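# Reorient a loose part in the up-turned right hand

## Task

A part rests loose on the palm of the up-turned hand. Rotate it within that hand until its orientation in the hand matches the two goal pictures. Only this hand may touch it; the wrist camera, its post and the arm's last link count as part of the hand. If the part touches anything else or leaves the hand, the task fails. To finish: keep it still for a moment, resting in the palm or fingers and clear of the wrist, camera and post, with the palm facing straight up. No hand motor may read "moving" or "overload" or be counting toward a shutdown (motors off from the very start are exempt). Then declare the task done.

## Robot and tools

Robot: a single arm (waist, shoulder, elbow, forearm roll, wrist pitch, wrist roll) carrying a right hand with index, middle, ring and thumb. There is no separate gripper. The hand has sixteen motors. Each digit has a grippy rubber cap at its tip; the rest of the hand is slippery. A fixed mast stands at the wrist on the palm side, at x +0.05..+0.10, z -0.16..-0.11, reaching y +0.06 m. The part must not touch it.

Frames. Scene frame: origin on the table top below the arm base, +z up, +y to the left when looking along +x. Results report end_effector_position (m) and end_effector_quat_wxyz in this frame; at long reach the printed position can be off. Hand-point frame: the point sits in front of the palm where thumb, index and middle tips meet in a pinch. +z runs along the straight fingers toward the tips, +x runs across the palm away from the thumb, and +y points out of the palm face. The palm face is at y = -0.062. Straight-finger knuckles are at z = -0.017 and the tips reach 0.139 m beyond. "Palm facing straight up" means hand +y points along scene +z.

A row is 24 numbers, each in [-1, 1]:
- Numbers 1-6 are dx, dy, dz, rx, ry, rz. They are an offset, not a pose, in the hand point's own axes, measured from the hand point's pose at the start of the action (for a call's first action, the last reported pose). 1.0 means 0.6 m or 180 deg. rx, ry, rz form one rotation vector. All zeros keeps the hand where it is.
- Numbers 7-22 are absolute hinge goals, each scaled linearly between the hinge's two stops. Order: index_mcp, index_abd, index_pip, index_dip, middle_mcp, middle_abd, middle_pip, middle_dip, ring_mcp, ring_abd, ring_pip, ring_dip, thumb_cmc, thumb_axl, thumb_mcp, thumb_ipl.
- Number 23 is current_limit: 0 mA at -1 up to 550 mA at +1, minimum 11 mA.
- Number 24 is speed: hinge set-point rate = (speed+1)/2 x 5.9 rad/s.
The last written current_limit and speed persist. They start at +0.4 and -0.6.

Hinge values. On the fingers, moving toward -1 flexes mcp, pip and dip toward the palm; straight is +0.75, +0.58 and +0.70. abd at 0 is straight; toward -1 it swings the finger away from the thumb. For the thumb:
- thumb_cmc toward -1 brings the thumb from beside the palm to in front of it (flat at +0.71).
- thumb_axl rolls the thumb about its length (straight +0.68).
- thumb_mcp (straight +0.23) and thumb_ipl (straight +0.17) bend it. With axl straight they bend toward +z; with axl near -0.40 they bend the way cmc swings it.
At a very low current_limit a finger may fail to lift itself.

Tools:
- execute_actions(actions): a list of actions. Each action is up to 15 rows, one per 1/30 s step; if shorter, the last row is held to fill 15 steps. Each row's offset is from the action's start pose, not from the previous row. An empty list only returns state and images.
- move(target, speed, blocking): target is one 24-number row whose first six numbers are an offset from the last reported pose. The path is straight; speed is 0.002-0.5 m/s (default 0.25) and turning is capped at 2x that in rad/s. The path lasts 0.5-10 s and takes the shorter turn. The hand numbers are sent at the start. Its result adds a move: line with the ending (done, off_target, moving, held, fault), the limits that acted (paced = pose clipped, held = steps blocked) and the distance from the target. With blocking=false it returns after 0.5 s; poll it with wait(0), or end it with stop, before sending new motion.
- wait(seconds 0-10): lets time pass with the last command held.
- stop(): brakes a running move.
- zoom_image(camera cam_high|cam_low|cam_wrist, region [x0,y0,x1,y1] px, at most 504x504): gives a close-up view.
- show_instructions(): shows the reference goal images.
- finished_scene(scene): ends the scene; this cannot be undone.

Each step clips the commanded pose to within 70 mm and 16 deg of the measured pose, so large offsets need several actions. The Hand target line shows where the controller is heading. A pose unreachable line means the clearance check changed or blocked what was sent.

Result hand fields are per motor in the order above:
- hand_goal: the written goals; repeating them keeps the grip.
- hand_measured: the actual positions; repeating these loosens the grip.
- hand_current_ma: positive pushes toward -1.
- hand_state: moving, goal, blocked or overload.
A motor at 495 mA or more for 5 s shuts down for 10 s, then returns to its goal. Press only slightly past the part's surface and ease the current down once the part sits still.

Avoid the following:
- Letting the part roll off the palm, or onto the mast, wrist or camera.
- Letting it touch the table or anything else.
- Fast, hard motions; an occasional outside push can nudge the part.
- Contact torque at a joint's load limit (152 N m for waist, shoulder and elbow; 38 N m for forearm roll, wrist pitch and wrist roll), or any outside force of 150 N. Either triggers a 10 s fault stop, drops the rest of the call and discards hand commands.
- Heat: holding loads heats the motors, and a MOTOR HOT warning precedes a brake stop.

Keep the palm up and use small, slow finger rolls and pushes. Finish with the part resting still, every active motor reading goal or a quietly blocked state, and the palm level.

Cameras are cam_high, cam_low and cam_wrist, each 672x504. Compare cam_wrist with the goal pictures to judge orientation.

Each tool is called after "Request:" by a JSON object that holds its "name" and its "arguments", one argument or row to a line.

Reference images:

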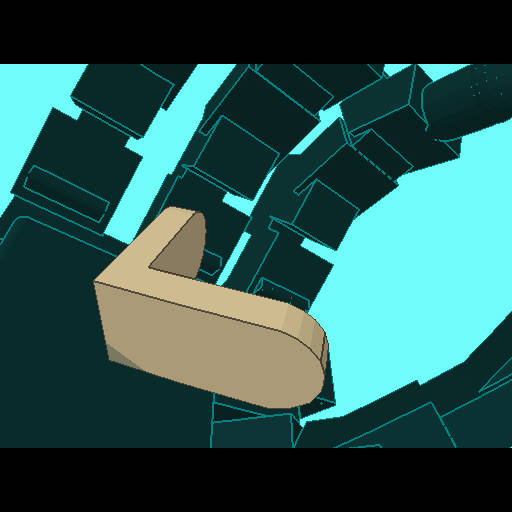

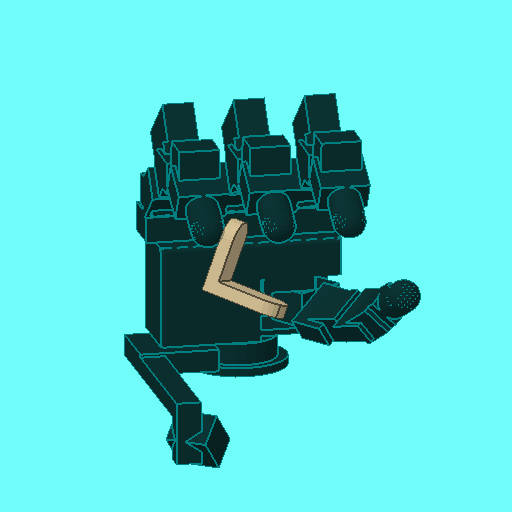

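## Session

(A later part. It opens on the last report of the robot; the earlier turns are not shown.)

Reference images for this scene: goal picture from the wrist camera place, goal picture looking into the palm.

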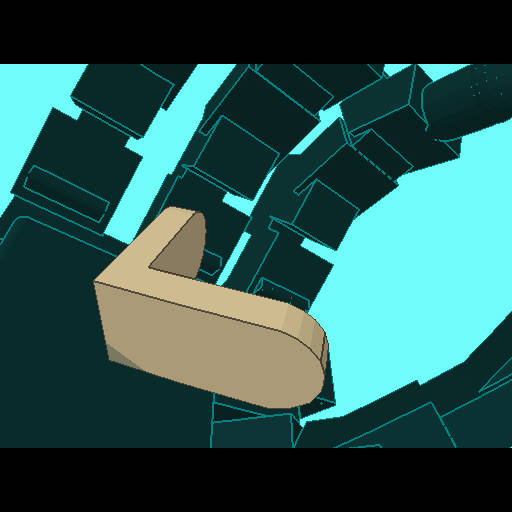

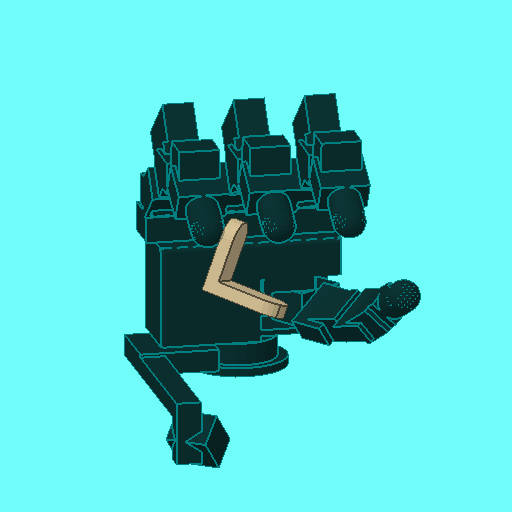

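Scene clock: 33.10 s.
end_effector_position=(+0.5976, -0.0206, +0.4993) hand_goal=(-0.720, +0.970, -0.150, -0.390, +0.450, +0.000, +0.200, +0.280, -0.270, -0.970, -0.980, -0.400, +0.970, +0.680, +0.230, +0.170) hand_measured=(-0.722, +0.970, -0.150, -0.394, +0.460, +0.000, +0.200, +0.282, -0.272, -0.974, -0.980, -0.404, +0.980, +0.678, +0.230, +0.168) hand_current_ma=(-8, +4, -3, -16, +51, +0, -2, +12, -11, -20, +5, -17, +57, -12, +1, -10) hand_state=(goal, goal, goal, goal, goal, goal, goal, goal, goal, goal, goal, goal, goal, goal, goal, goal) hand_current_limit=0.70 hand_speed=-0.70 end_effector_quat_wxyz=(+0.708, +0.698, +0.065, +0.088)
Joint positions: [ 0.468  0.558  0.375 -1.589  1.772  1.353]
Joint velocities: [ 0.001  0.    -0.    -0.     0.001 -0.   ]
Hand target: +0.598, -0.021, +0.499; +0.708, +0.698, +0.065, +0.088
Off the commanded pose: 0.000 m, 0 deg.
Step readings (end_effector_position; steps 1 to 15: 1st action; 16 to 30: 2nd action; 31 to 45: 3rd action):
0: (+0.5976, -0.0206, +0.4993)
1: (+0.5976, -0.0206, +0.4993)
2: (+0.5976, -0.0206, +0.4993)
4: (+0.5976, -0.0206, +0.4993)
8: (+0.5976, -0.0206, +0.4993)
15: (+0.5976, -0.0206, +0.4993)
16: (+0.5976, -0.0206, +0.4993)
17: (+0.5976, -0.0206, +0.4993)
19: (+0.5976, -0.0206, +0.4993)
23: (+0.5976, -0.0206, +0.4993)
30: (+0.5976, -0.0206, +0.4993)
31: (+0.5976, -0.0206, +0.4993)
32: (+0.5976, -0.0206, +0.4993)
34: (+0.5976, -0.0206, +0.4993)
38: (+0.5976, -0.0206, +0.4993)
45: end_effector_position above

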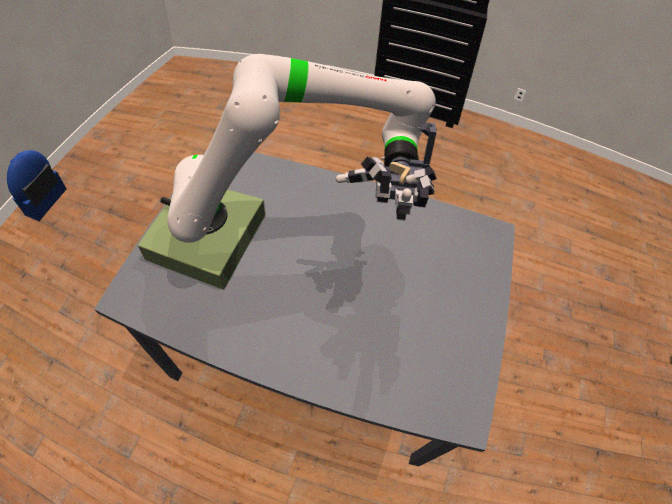

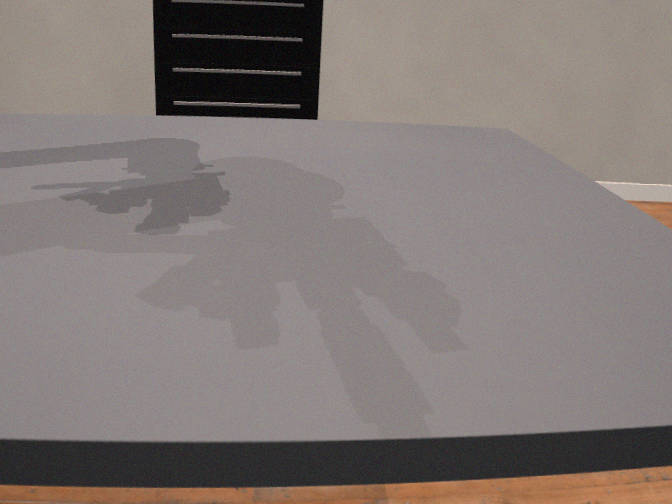

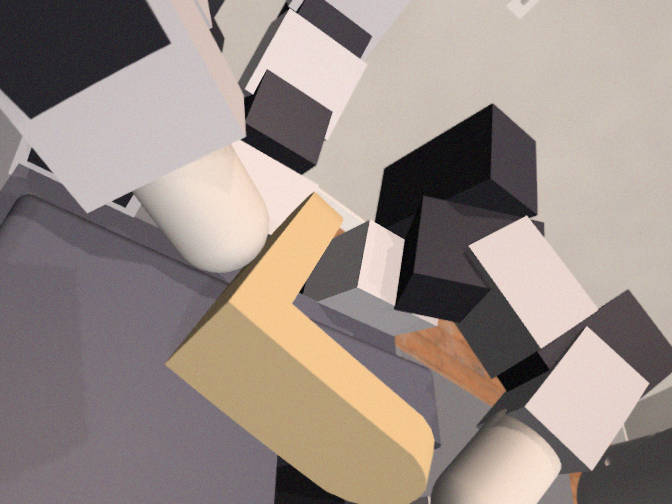

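Request:
{"name": "execute_actions", "arguments": {
  "actions": [
    [[0,0,0,0,0,0, -0.76,0.97,-0.15,-0.39, 0.45,0,0.2,0.28, -0.42,-0.97,-0.6,-0.4, 0.97,0.68,0.23,0.17, 0.7,-0.6]],
    [[0,0,0,0,0,0, -0.75,0.97,-0.24,-0.39, 0.45,0,0.2,0.28, -0.44,-0.97,-0.8,-0.32, 0.97,0.68,0.23,0.17, 0.7,-0.75]]
  ]
}}

Request:
{"name": "zoom_image", "arguments": {
  "camera": "cam_high",
  "region": [350, 140, 446, 220]
}}

Scene clock: 34.40 s.
end_effector_position=(+0.5976, -0.0206, +0.4993) hand_goal=(-0.750, +0.970, -0.240, -0.390, +0.450, +0.000, +0.200, +0.280, -0.440, -0.970, -0.800, -0.320, +0.970, +0.680, +0.230, +0.170) hand_measured=(-0.736, +0.970, -0.168, -0.382, +0.460, +0.000, +0.200, +0.282, -0.438, -0.974, -0.798, -0.322, +0.984, +0.678, +0.230, +0.168) hand_current_ma=(+86, +4, +358, +44, +51, +0, -2, +12, +6, -20, +7, -15, +70, -12, +1, -10) hand_state=(goal, goal, blocked, goal, goal, goal, goal, goal, goal, goal, goal, goal, goal, goal, goal, goal) hand_current_limit=0.70 hand_speed=-0.75 end_effector_quat_wxyz=(+0.708, +0.698, +0.065, +0.088)
Joint positions: [ 0.468  0.558  0.375 -1.589  1.772  1.353]
Joint velocities: [-0.    -0.001  0.001  0.     0.    -0.   ]
Hand target: +0.598, -0.021, +0.499; +0.708, +0.698, +0.065, +0.088
Off the commanded pose: 0.000 m, 0 deg.
Step readings (end_effector_position; steps 1 to 15: 1st action; 16 to 30: 2nd action):
0: (+0.5976, -0.0206, +0.4993)
1: (+0.5976, -0.0206, +0.4993)
2: (+0.5976, -0.0206, +0.4993)
4: (+0.5976, -0.0206, +0.4993)
8: (+0.5976, -0.0206, +0.4993)
15: (+0.5976, -0.0206, +0.4993)
16: (+0.5976, -0.0206, +0.4993)
17: (+0.5976, -0.0206, +0.4993)
19: (+0.5976, -0.0206, +0.4993)
23: (+0.5976, -0.0206, +0.4993)
30: end_effector_position above

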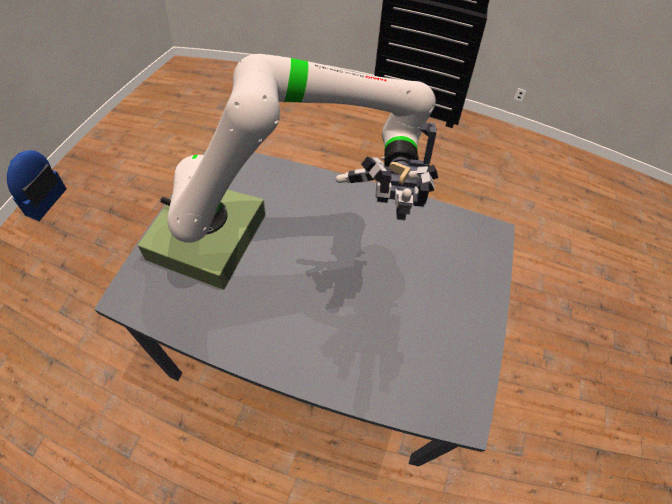

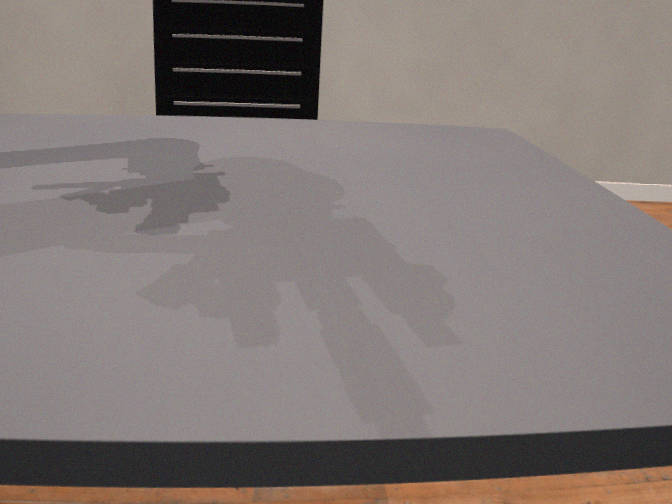

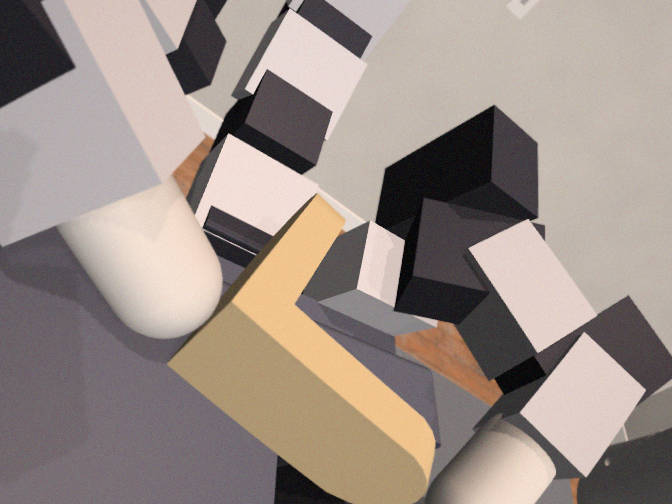

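Region (350, 140, 446, 220) of cam_high's 672x504 image, scaled by 5.250, with more detail than that image has.

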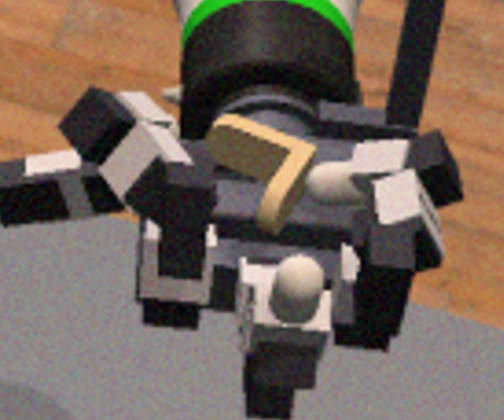

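Request:
{"name": "execute_actions", "arguments": {
  "actions": [
    [[0,0,0,0,0,0, -0.665,0.97,-0.30,-0.35, 0.45,0,0.2,0.28, -0.44,-0.97,-0.8,-0.32, 0.97,0.68,0.23,0.17, 0.7,-0.8]]
  ]
}}

Scene clock: 35.00 s.
end_effector_position=(+0.5976, -0.0206, +0.4993) hand_goal=(-0.664, +0.970, -0.300, -0.350, +0.450, +0.000, +0.200, +0.280, -0.440, -0.970, -0.800, -0.320, +0.970, +0.680, +0.230, +0.170) hand_measured=(-0.672, +0.970, -0.298, -0.348, +0.460, +0.000, +0.200, +0.282, -0.438, -0.974, -0.798, -0.322, +0.984, +0.678, +0.230, +0.168) hand_current_ma=(-53, +4, +7, +9, +51, +0, -2, +12, +6, -20, +7, -15, +70, -9, +1, -10) hand_state=(goal, goal, goal, goal, goal, goal, goal, goal, goal, goal, goal, goal, goal, goal, goal, goal) hand_current_limit=0.70 hand_speed=-0.80 end_effector_quat_wxyz=(+0.708, +0.698, +0.065, +0.088)
Joint positions: [ 0.468  0.558  0.375 -1.589  1.772  1.353]
Joint velocities: [-0.    -0.001  0.001  0.002 -0.    -0.001]
Hand target: +0.598, -0.021, +0.499; +0.708, +0.698, +0.065, +0.088
Off the commanded pose: 0.000 m, 0 deg.
Step readings (end_effector_position):
0: (+0.5976, -0.0206, +0.4993)
1: (+0.5976, -0.0206, +0.4993)
2: (+0.5976, -0.0206, +0.4993)
4: (+0.5976, -0.0206, +0.4993)
8: (+0.5976, -0.0206, +0.4993)
15: end_effector_position above

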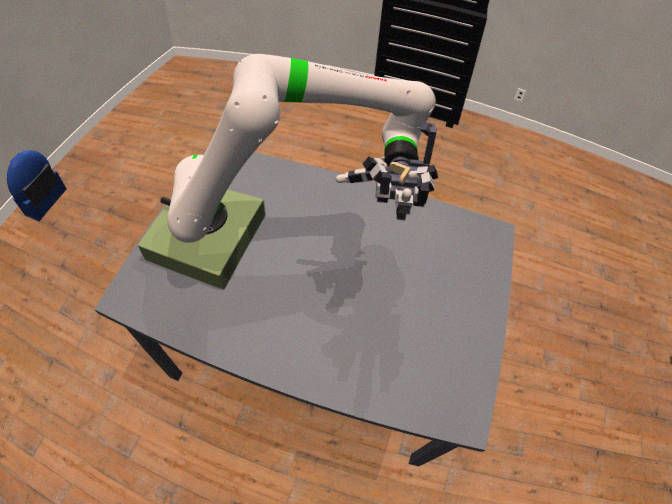

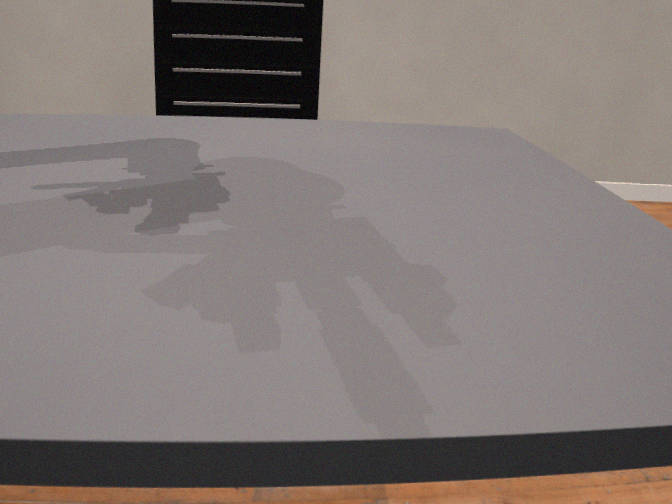

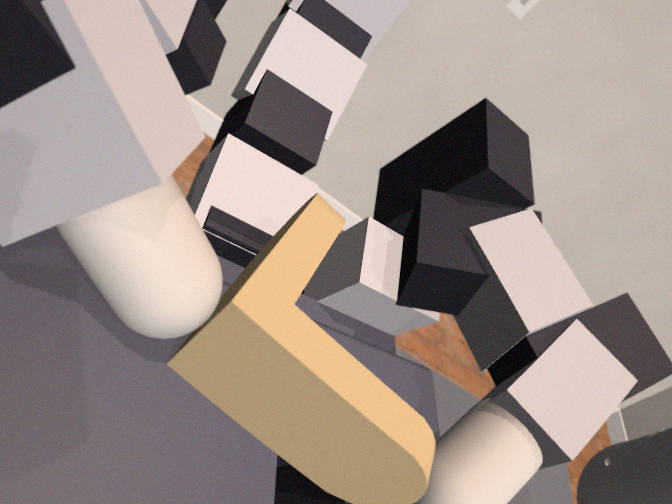

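Request:
{"name": "execute_actions", "arguments": {
  "actions": [
    [[0,0,0,0,0,0, -0.645,0.97,-0.40,-0.29, 0.45,0,0.2,0.28, -0.44,-0.97,-0.8,-0.32, 0.97,0.68,0.23,0.17, 0.7,-0.85]]
  ]
}}

Scene clock: 35.63 s.
end_effector_position=(+0.5976, -0.0206, +0.4993) hand_goal=(-0.644, +0.970, -0.400, -0.290, +0.450, +0.000, +0.200, +0.280, -0.440, -0.970, -0.800, -0.320, +0.970, +0.680, +0.230, +0.170) hand_measured=(-0.652, +0.970, -0.398, -0.294, +0.460, +0.000, +0.200, +0.282, -0.438, -0.974, -0.798, -0.322, +0.984, +0.678, +0.230, +0.168) hand_current_ma=(-53, +4, +7, -16, +51, +0, -2, +12, +6, -20, +7, -15, +70, -9, +1, -10) hand_state=(goal, goal, goal, goal, goal, goal, goal, goal, goal, goal, goal, goal, goal, goal, goal, goal) hand_current_limit=0.70 hand_speed=-0.85 end_effector_quat_wxyz=(+0.708, +0.698, +0.065, +0.088)
Joint positions: [ 0.468  0.558  0.375 -1.589  1.772  1.353]
Joint velocities: [-0.    -0.    -0.    -0.     0.    -0.001]
Hand target: +0.598, -0.021, +0.499; +0.708, +0.698, +0.065, +0.088
Off the commanded pose: 0.000 m, 0 deg.
Step readings (end_effector_position):
0: (+0.5976, -0.0206, +0.4993)
1: (+0.5976, -0.0206, +0.4993)
2: (+0.5976, -0.0206, +0.4993)
4: (+0.5976, -0.0206, +0.4993)
8: (+0.5976, -0.0206, +0.4993)
15: end_effector_position above

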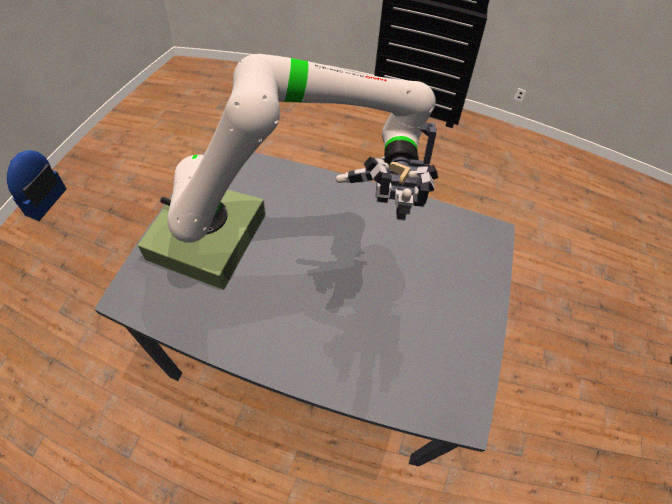

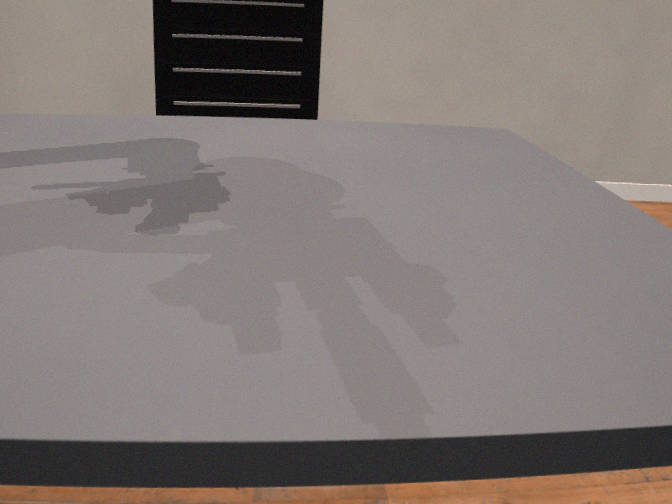

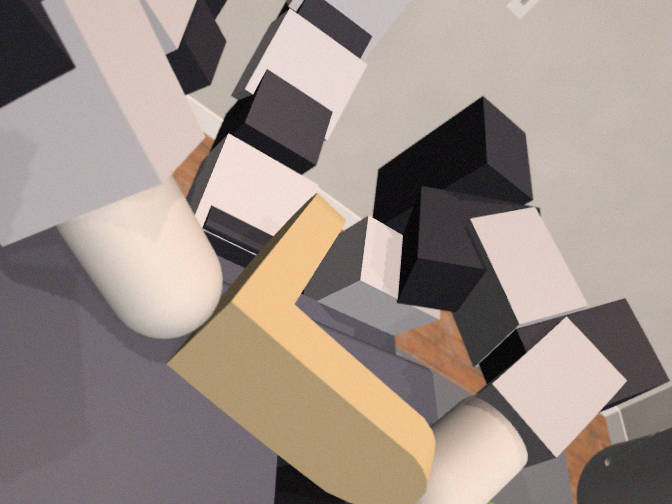

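Request:
{"name": "execute_actions", "arguments": {
  "actions": [
    [[0,0,0,0,0,0, -0.605,0.97,-0.59,-0.07, 0.45,0,0.2,0.28, -0.44,-0.97,-0.8,-0.32, 0.97,0.68,0.23,0.17, 0.7,-0.77]]
  ]
}}

Scene clock: 36.23 s.
end_effector_position=(+0.5976, -0.0206, +0.4993) hand_goal=(-0.604, +0.970, -0.590, -0.070, +0.450, +0.000, +0.200, +0.280, -0.440, -0.970, -0.800, -0.320, +0.970, +0.680, +0.230, +0.170) hand_measured=(-0.612, +0.970, -0.588, -0.076, +0.460, +0.000, +0.200, +0.282, -0.438, -0.972, -0.798, -0.322, +0.984, +0.678, +0.230, +0.168) hand_current_ma=(-51, +4, +6, -9, +51, +0, -2, +12, +6, -8, +6, -15, +70, -9, +1, -10) hand_state=(goal, goal, moving, moving, goal, goal, goal, goal, goal, goal, goal, goal, goal, goal, goal, goal) hand_current_limit=0.70 hand_speed=-0.77 end_effector_quat_wxyz=(+0.708, +0.698, +0.065, +0.088)
Joint positions: [ 0.468  0.558  0.375 -1.589  1.772  1.353]
Joint velocities: [ 0.     0.    -0.001 -0.001  0.001  0.001]
Hand target: +0.598, -0.021, +0.499; +0.708, +0.698, +0.065, +0.088
Off the commanded pose: 0.000 m, 0 deg.
Step readings (end_effector_position):
0: (+0.5976, -0.0206, +0.4993)
1: (+0.5976, -0.0206, +0.4993)
2: (+0.5976, -0.0206, +0.4993)
4: (+0.5976, -0.0206, +0.4993)
8: (+0.5976, -0.0206, +0.4993)
15: end_effector_position above

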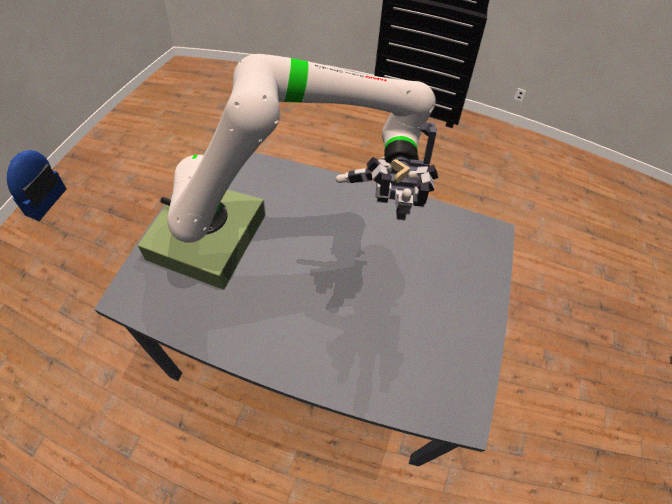

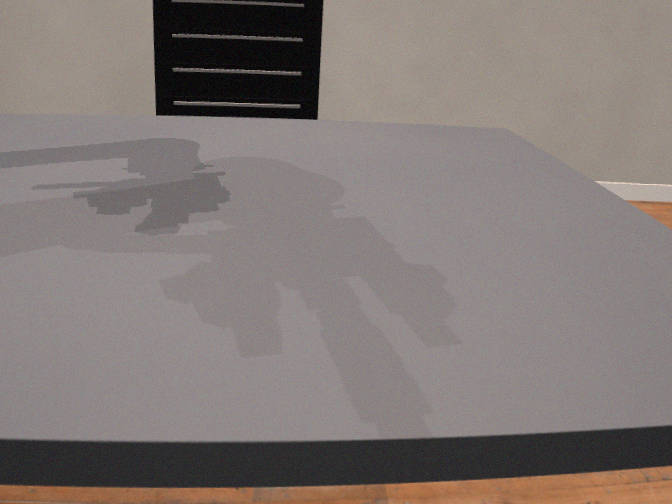

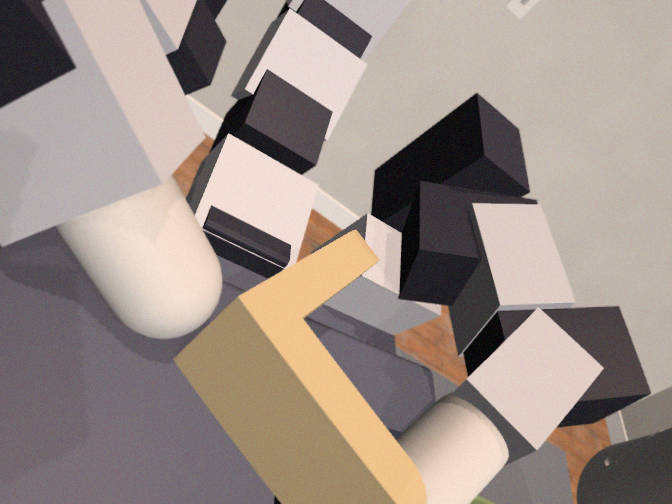

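Request:
{"name": "execute_actions", "arguments": {
  "actions": [
    [[0,0,0,0,0,0, -0.45,0.97,-0.55,-0.62, 0.45,0,0.2,0.28, -0.45,-0.97,-0.76,-0.2, 0.97,0.68,0.23,0.17, 0.7,-0.5]],
    [[0,0,0,0,0,0, -0.35,0.97,-0.75,-0.62, 0.45,0,0.2,0.28, -0.45,-0.97,-0.76,-0.2, 0.97,0.68,0.23,0.17, 0.7,-0.7]],
    [[0,0,0,0,0,0, -0.27,0.97,-0.98,-0.36, 0.45,0,0.2,0.28, -0.45,-0.97,-0.76,-0.2, 0.97,0.68,0.23,0.17, 0.7,-0.7]]
  ]
}}

Scene clock: 38.33 s.
end_effector_position=(+0.5976, -0.0206, +0.4993) hand_goal=(-0.270, +0.970, -0.980, -0.360, +0.450, +0.000, +0.200, +0.280, -0.450, -0.970, -0.760, -0.200, +0.970, +0.680, +0.230, +0.170) hand_measured=(-0.272, +0.970, -0.978, -0.364, +0.460, +0.000, +0.200, +0.282, -0.450, -0.972, -0.766, -0.204, +0.984, +0.678, +0.230, +0.168) hand_current_ma=(-11, +4, +6, -14, +51, +0, -2, +12, +5, -8, -30, -16, +70, -9, +1, -10) hand_state=(goal, goal, goal, moving, goal, goal, goal, goal, goal, goal, goal, goal, goal, goal, goal, goal) hand_current_limit=0.70 hand_speed=-0.70 end_effector_quat_wxyz=(+0.708, +0.698, +0.065, +0.088)
Joint positions: [ 0.468  0.558  0.375 -1.589  1.772  1.353]
Joint velocities: [-0.    -0.001  0.    -0.    -0.001  0.   ]
Hand target: +0.598, -0.021, +0.499; +0.708, +0.698, +0.065, +0.088
Off the commanded pose: 0.000 m, 0 deg.
Step readings (end_effector_position; steps 1 to 15: 1st action; 16 to 30: 2nd action; 31 to 45: 3rd action):
0: (+0.5976, -0.0206, +0.4993)
1: (+0.5976, -0.0206, +0.4993)
2: (+0.5976, -0.0206, +0.4993)
4: (+0.5976, -0.0206, +0.4993)
8: (+0.5976, -0.0206, +0.4993)
15: (+0.5976, -0.0206, +0.4993)
16: (+0.5976, -0.0206, +0.4993)
17: (+0.5976, -0.0206, +0.4993)
19: (+0.5976, -0.0206, +0.4993)
23: (+0.5976, -0.0206, +0.4993)
30: (+0.5976, -0.0206, +0.4993)
31: (+0.5976, -0.0206, +0.4993)
32: (+0.5976, -0.0206, +0.4993)
34: (+0.5976, -0.0206, +0.4993)
38: (+0.5976, -0.0206, +0.4993)
45: end_effector_position above

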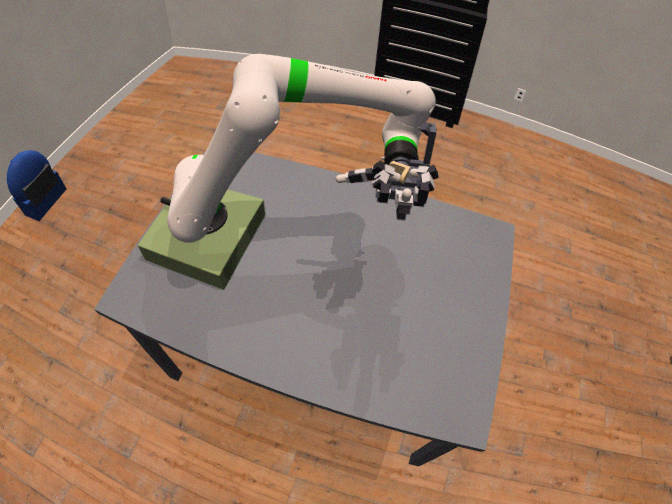

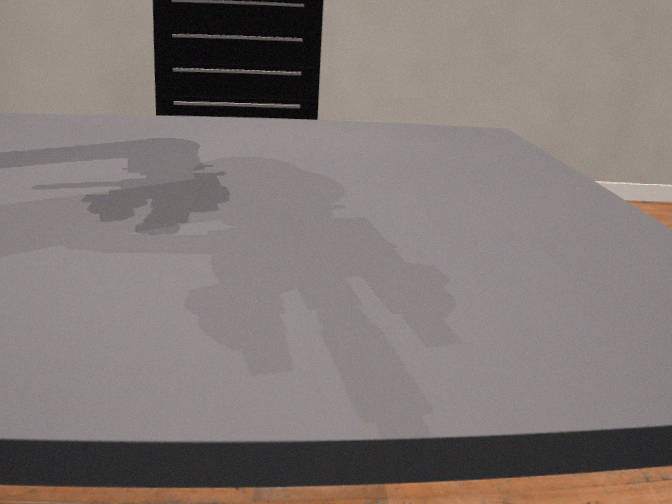

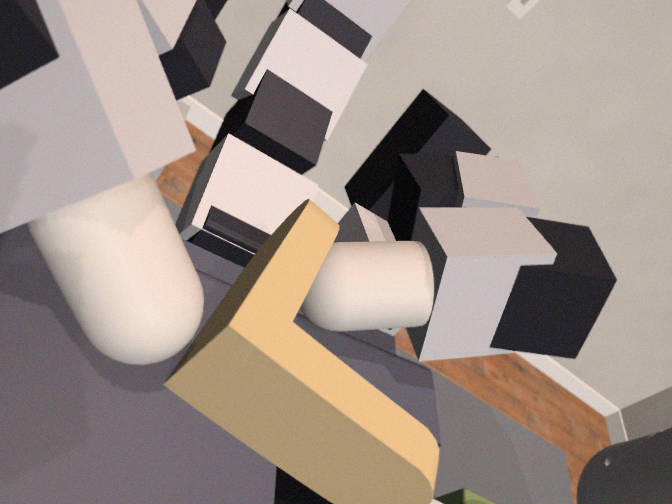

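Request:
{"name": "execute_actions", "arguments": {
  "actions": [
    [[0,0,0,0,0,0, -0.1,0.97,-0.6,-0.36, 0.45,0,0.2,0.28, -0.45,-0.97,-0.8,-0.16, 0.97,0.68,0.23,0.17, 0.7,-0.4]],
    [[0,0,0,0,0,0, -0.3,0.7,-0.42,0.04, 0.45,0,0.2,0.28, -0.45,-0.97,-0.8,-0.16, 0.97,0.68,0.23,0.17, 0.7,-0.4]],
    [[0,0,0,0,0,0, -0.7,0.7,-0.42,0.04, 0.45,0,0.2,0.28, -0.45,-0.97,-0.8,-0.16, 0.97,0.68,0.23,0.17, 0.7,-0.4]]
  ]
}}

Request:
{"name": "zoom_image", "arguments": {
  "camera": "cam_high",
  "region": [350, 140, 446, 220]
}}

Scene clock: 40.50 s.
end_effector_position=(+0.5976, -0.0206, +0.4993) hand_goal=(-0.700, +0.700, -0.420, +0.040, +0.450, +0.000, +0.200, +0.280, -0.450, -0.970, -0.800, -0.160, +0.970, +0.680, +0.230, +0.170) hand_measured=(-0.702, +0.708, -0.426, +0.036, +0.460, +0.000, +0.200, +0.282, -0.450, -0.972, -0.800, -0.164, +0.984, +0.678, +0.230, +0.168) hand_current_ma=(-12, +35, -33, -18, +51, +0, -2, +12, +5, -8, +5, -16, +70, -9, +1, -10) hand_state=(moving, goal, goal, goal, goal, goal, goal, goal, goal, goal, goal, goal, goal, goal, goal, goal) hand_current_limit=0.70 hand_speed=-0.40 end_effector_quat_wxyz=(+0.708, +0.698, +0.065, +0.088)
Joint positions: [ 0.468  0.558  0.375 -1.589  1.772  1.353]
Joint velocities: [ 0.    -0.001  0.     0.    -0.001 -0.001]
Hand target: +0.598, -0.021, +0.499; +0.708, +0.698, +0.065, +0.088
Off the commanded pose: 0.000 m, 0 deg.
Step readings (end_effector_position; steps 1 to 15: 1st action; 16 to 30: 2nd action; 31 to 45: 3rd action):
0: (+0.5976, -0.0206, +0.4993)
1: (+0.5976, -0.0206, +0.4993)
2: (+0.5976, -0.0206, +0.4993)
4: (+0.5976, -0.0206, +0.4993)
8: (+0.5976, -0.0206, +0.4993)
15: (+0.5976, -0.0206, +0.4993)
16: (+0.5976, -0.0206, +0.4993)
17: (+0.5976, -0.0206, +0.4993)
19: (+0.5976, -0.0206, +0.4993)
23: (+0.5976, -0.0206, +0.4993)
30: (+0.5976, -0.0206, +0.4993)
31: (+0.5976, -0.0206, +0.4993)
32: (+0.5976, -0.0206, +0.4993)
34: (+0.5976, -0.0206, +0.4993)
38: (+0.5976, -0.0206, +0.4993)
45: end_effector_position above

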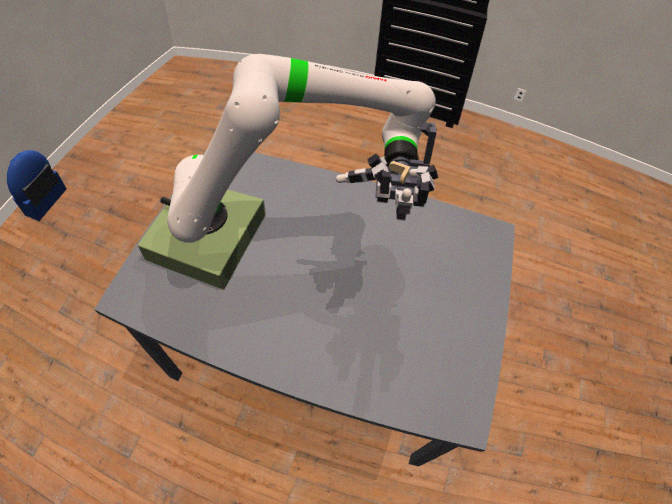

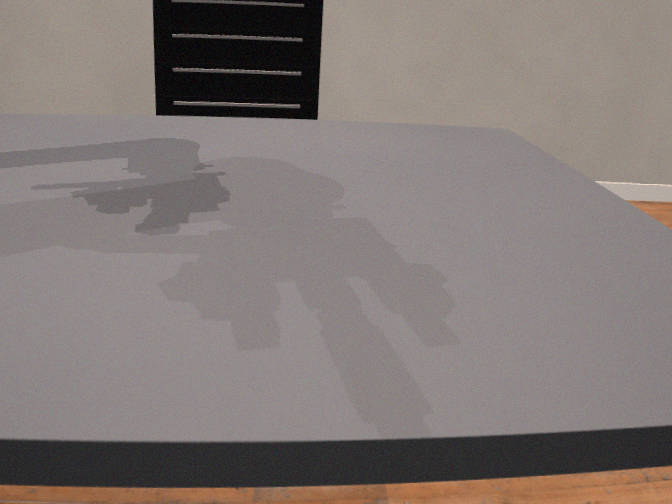

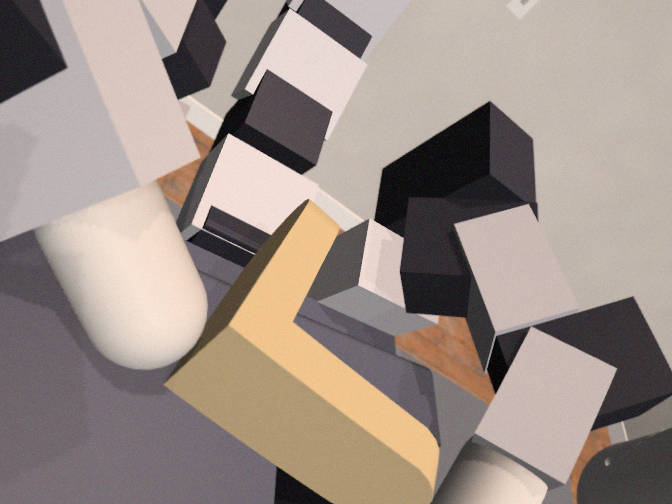

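Region (350, 140, 446, 220) of cam_high's 672x504 image, scaled by 5.250, with more detail than that image has.

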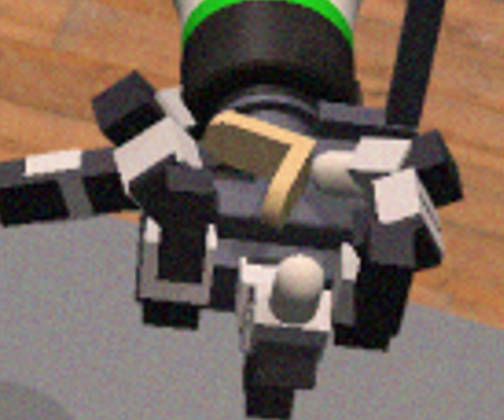

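Request:
{"name": "execute_actions", "arguments": {
  "actions": [
    [[0,0,0,0,0,0, -0.64,0.7,-0.63,0.2, 0.45,0,0.2,0.28, -0.44,-0.97,-0.84,-0.1, 0.97,0.68,0.23,0.17, 0.7,-0.75]]
  ]
}}

Scene clock: 42.37 s.
end_effector_position=(+0.5976, -0.0206, +0.4993) hand_goal=(-0.640, +0.700, -0.630, +0.200, +0.450, +0.000, +0.200, +0.280, -0.440, -0.970, -0.840, -0.100, +0.970, +0.680, +0.230, +0.170) hand_measured=(-0.650, +0.708, -0.630, +0.196, +0.460, +0.000, +0.200, +0.282, -0.446, -0.972, -0.838, -0.104, +0.984, +0.678, +0.230, +0.168) hand_current_ma=(-56, +31, +1, -19, +51, +0, -2, +12, -28, -8, +6, -17, +70, -9, +1, -10) hand_state=(goal, goal, moving, goal, goal, goal, goal, goal, goal, goal, goal, goal, goal, goal, goal, goal) hand_current_limit=0.70 hand_speed=-0.75 end_effector_quat_wxyz=(+0.708, +0.698, +0.065, +0.088)
Joint positions: [ 0.468  0.558  0.375 -1.589  1.772  1.353]
Joint velocities: [-0.     0.001  0.     0.     0.    -0.001]
Hand target: +0.598, -0.021, +0.499; +0.708, +0.698, +0.065, +0.088
Off the commanded pose: 0.000 m, 0 deg.
Step readings (end_effector_position):
0: (+0.5976, -0.0206, +0.4993)
1: (+0.5976, -0.0206, +0.4993)
2: (+0.5976, -0.0206, +0.4993)
4: (+0.5976, -0.0206, +0.4993)
8: (+0.5976, -0.0206, +0.4993)
15: end_effector_position above

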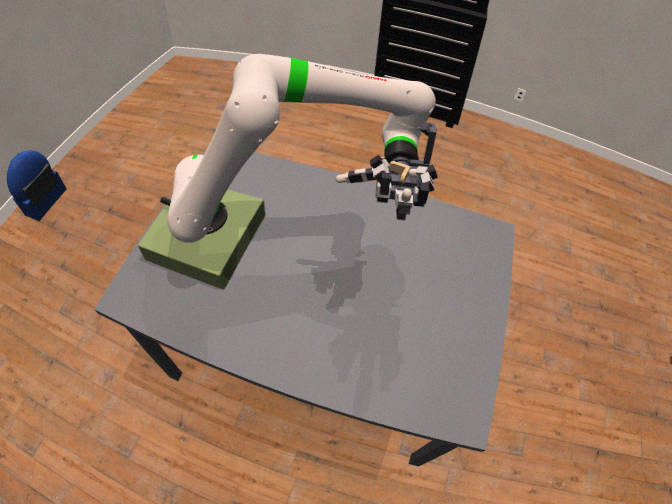

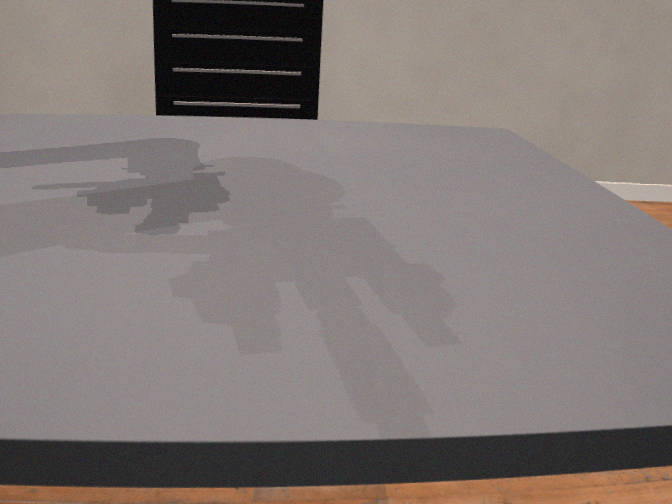

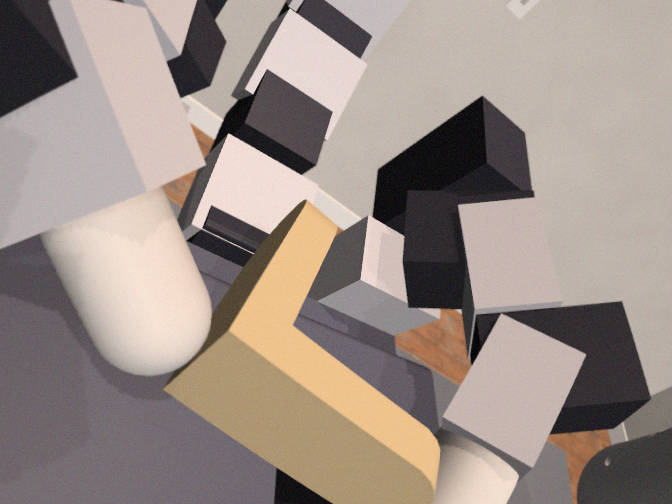

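Both near contact. Squeeze with ring, then slight lift.

Request:
{"name": "execute_actions", "arguments": {
  "actions": [
    [[0,0,0,0,0,0, -0.615,0.7,-0.68,0.24, 0.45,0,0.2,0.28, -0.42,-0.97,-0.93,-0.04, 0.97,0.68,0.23,0.17, 0.7,-0.85]]
  ]
}}

Scene clock: 42.97 s.
end_effector_position=(+0.5976, -0.0206, +0.4993) hand_goal=(-0.614, +0.700, -0.680, +0.240, +0.450, +0.000, +0.200, +0.280, -0.420, -0.970, -0.930, -0.040, +0.970, +0.680, +0.230, +0.170) hand_measured=(-0.626, +0.708, -0.664, +0.246, +0.460, +0.000, +0.200, +0.282, -0.418, -0.970, -0.900, -0.040, +0.984, +0.678, +0.230, +0.168) hand_current_ma=(-68, +31, +81, +35, +51, +0, -2, +12, +9, -1, +161, +4, +70, -9, +1, -10) hand_state=(goal, goal, goal, goal, goal, goal, goal, goal, goal, goal, blocked, goal, goal, goal, goal, goal) hand_current_limit=0.70 hand_speed=-0.85 end_effector_quat_wxyz=(+0.708, +0.698, +0.065, +0.088)
Joint positions: [ 0.468  0.558  0.375 -1.589  1.772  1.353]
Joint velocities: [ 0.     0.     0.     0.    -0.001 -0.002]
Hand target: +0.598, -0.021, +0.499; +0.708, +0.698, +0.065, +0.088
Off the commanded pose: 0.000 m, 0 deg.
Step readings (end_effector_position):
0: (+0.5976, -0.0206, +0.4993)
1: (+0.5976, -0.0206, +0.4993)
2: (+0.5976, -0.0206, +0.4993)
4: (+0.5976, -0.0206, +0.4993)
8: (+0.5976, -0.0206, +0.4993)
15: end_effector_position above

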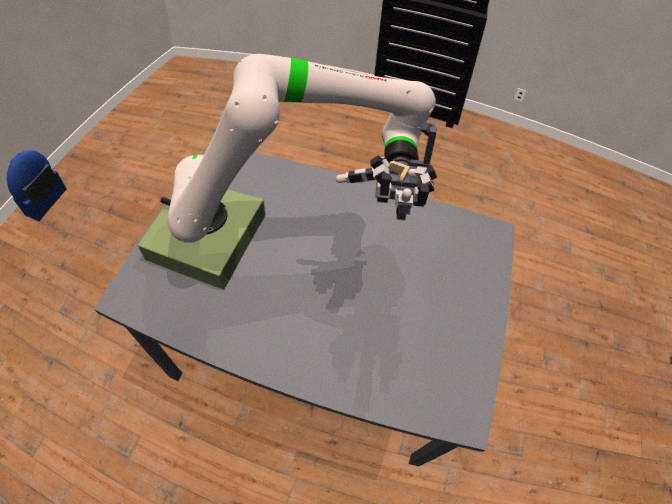

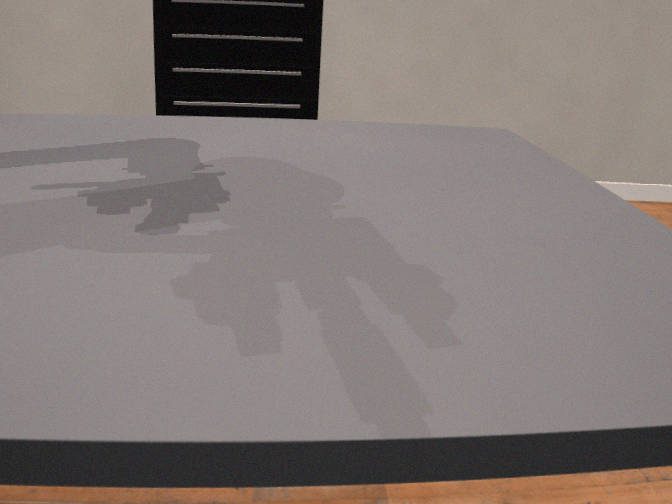

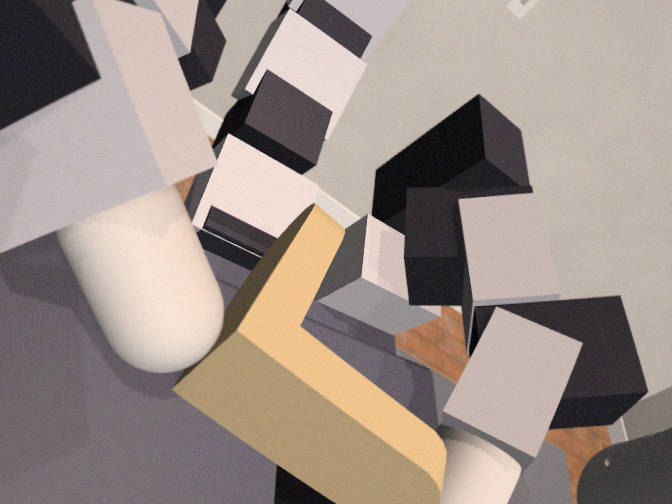

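Request:
{"name": "execute_actions", "arguments": {
  "actions": [
    [[0,0,0,0,0,0, -0.49,0.82,-0.72,0.3, 0.45,0,0.2,0.28, -0.41,-0.97,-0.95,-0.08, 0.97,0.68,0.23,0.17, 0.7,-0.87]]
  ]
}}

Scene clock: 43.60 s.
end_effector_position=(+0.5976, -0.0206, +0.4993) hand_goal=(-0.490, +0.820, -0.720, +0.300, +0.450, +0.000, +0.200, +0.280, -0.410, -0.970, -0.950, -0.080, +0.970, +0.680, +0.230, +0.170) hand_measured=(-0.500, +0.820, -0.678, +0.308, +0.460, +0.000, +0.200, +0.282, -0.404, -0.970, -0.922, -0.072, +0.984, +0.678, +0.230, +0.168) hand_current_ma=(-32, +1, +207, +44, +51, +0, -2, +12, +31, +1, +146, +40, +70, -9, +1, -10) hand_state=(moving, goal, blocked, goal, goal, goal, goal, goal, goal, goal, moving, goal, goal, goal, goal, goal) hand_current_limit=0.70 hand_speed=-0.87 end_effector_quat_wxyz=(+0.708, +0.698, +0.065, +0.088)
Joint positions: [ 0.468  0.558  0.375 -1.589  1.772  1.353]
Joint velocities: [ 0.     0.001 -0.    -0.001  0.001  0.001]
Hand target: +0.598, -0.021, +0.499; +0.708, +0.698, +0.065, +0.088
Off the commanded pose: 0.000 m, 0 deg.
Step readings (end_effector_position):
0: (+0.5976, -0.0206, +0.4993)
1: (+0.5976, -0.0206, +0.4993)
2: (+0.5976, -0.0206, +0.4993)
4: (+0.5976, -0.0206, +0.4993)
8: (+0.5976, -0.0206, +0.4993)
15: end_effector_position above

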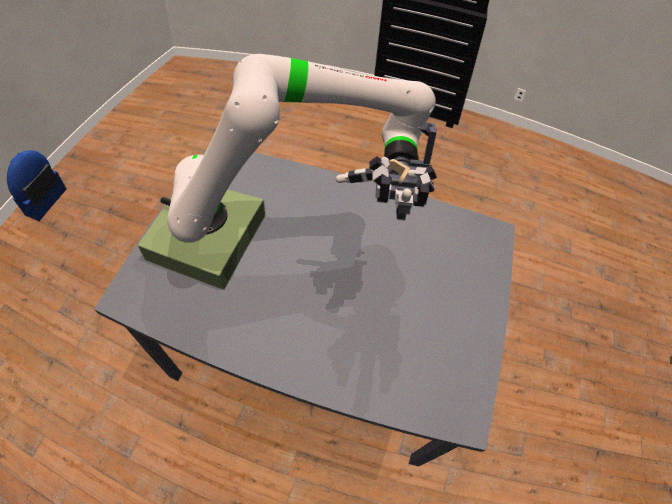

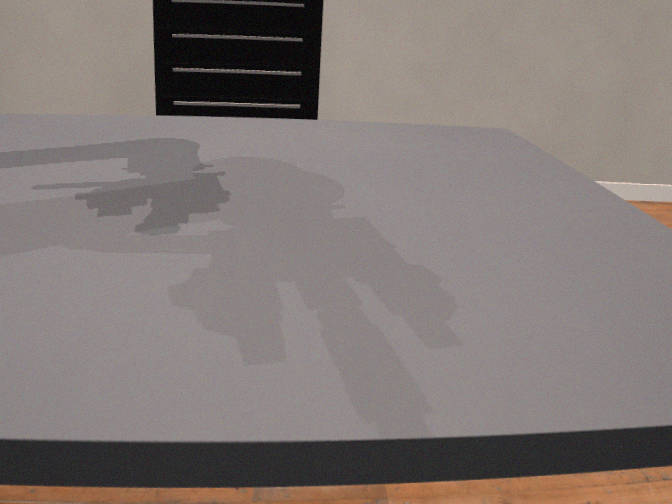

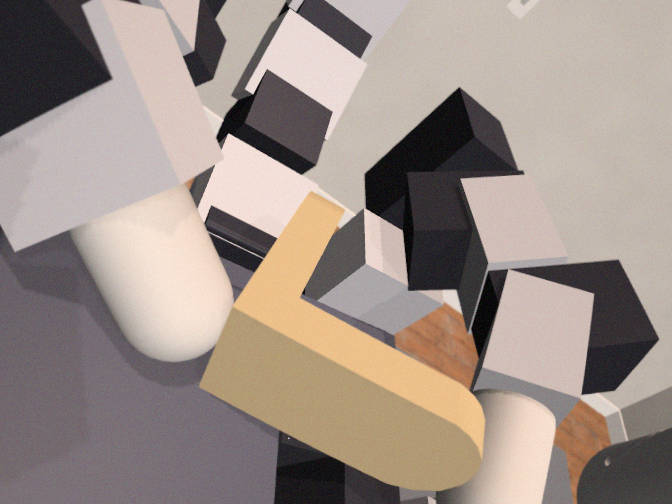

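Request:
{"name": "execute_actions", "arguments": {
  "actions": [
    [[0,0,0,0,0,0, -0.38,0.95,-0.74,0.34, 0.45,0,0.2,0.28, -0.39,-0.97,-0.96,-0.18, 0.97,0.68,0.23,0.17, 0.7,-0.87]]
  ]
}}

Scene clock: 44.27 s.
end_effector_position=(+0.5976, -0.0206, +0.4993) hand_goal=(-0.380, +0.950, -0.740, +0.340, +0.450, +0.000, +0.200, +0.280, -0.390, -0.970, -0.960, -0.180, +0.970, +0.680, +0.230, +0.170) hand_measured=(-0.382, +0.950, -0.702, +0.348, +0.460, +0.000, +0.200, +0.282, -0.390, -0.968, -0.944, -0.176, +0.984, +0.678, +0.230, +0.168) hand_current_ma=(-11, -2, +194, +36, +51, +0, -2, +12, +3, +8, +85, +22, +70, -9, +1, -10) hand_state=(moving, moving, blocked, goal, goal, goal, goal, goal, goal, goal, goal, goal, goal, goal, goal, goal) hand_current_limit=0.70 hand_speed=-0.87 end_effector_quat_wxyz=(+0.708, +0.698, +0.065, +0.088)
Joint positions: [ 0.468  0.558  0.375 -1.589  1.772  1.353]
Joint velocities: [-0.     0.     0.    -0.001 -0.001  0.002]
Hand target: +0.598, -0.021, +0.499; +0.708, +0.698, +0.065, +0.088
Off the commanded pose: 0.000 m, 0 deg.
Step readings (end_effector_position):
0: (+0.5976, -0.0206, +0.4993)
1: (+0.5976, -0.0206, +0.4993)
2: (+0.5976, -0.0206, +0.4993)
4: (+0.5976, -0.0206, +0.4993)
8: (+0.5976, -0.0206, +0.4993)
15: end_effector_position above

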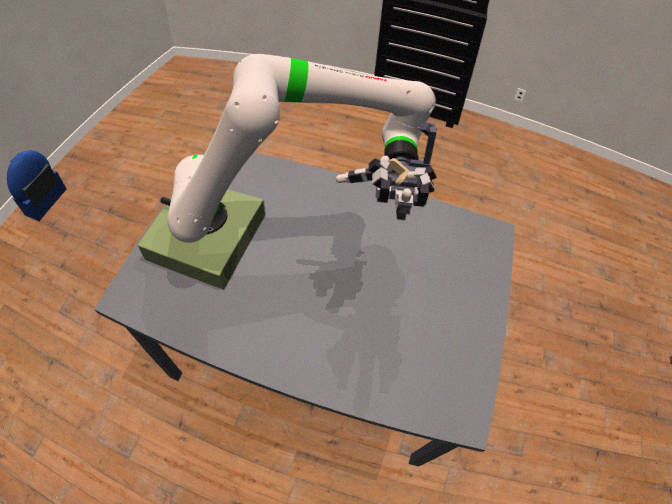

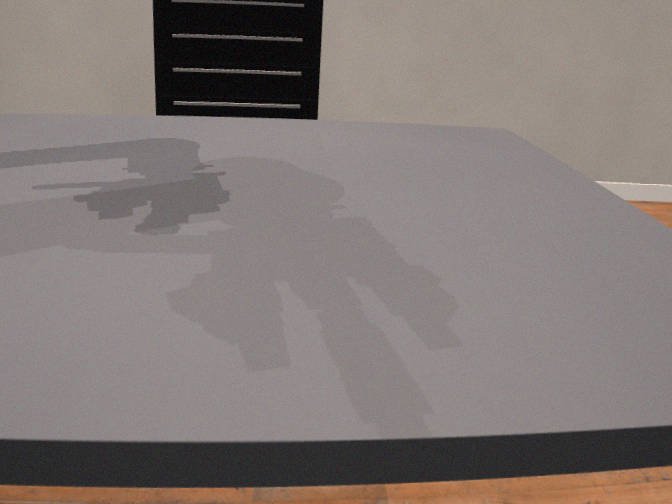

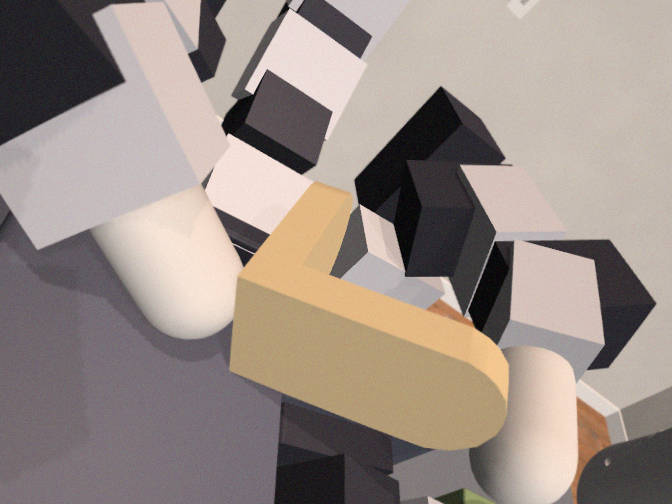

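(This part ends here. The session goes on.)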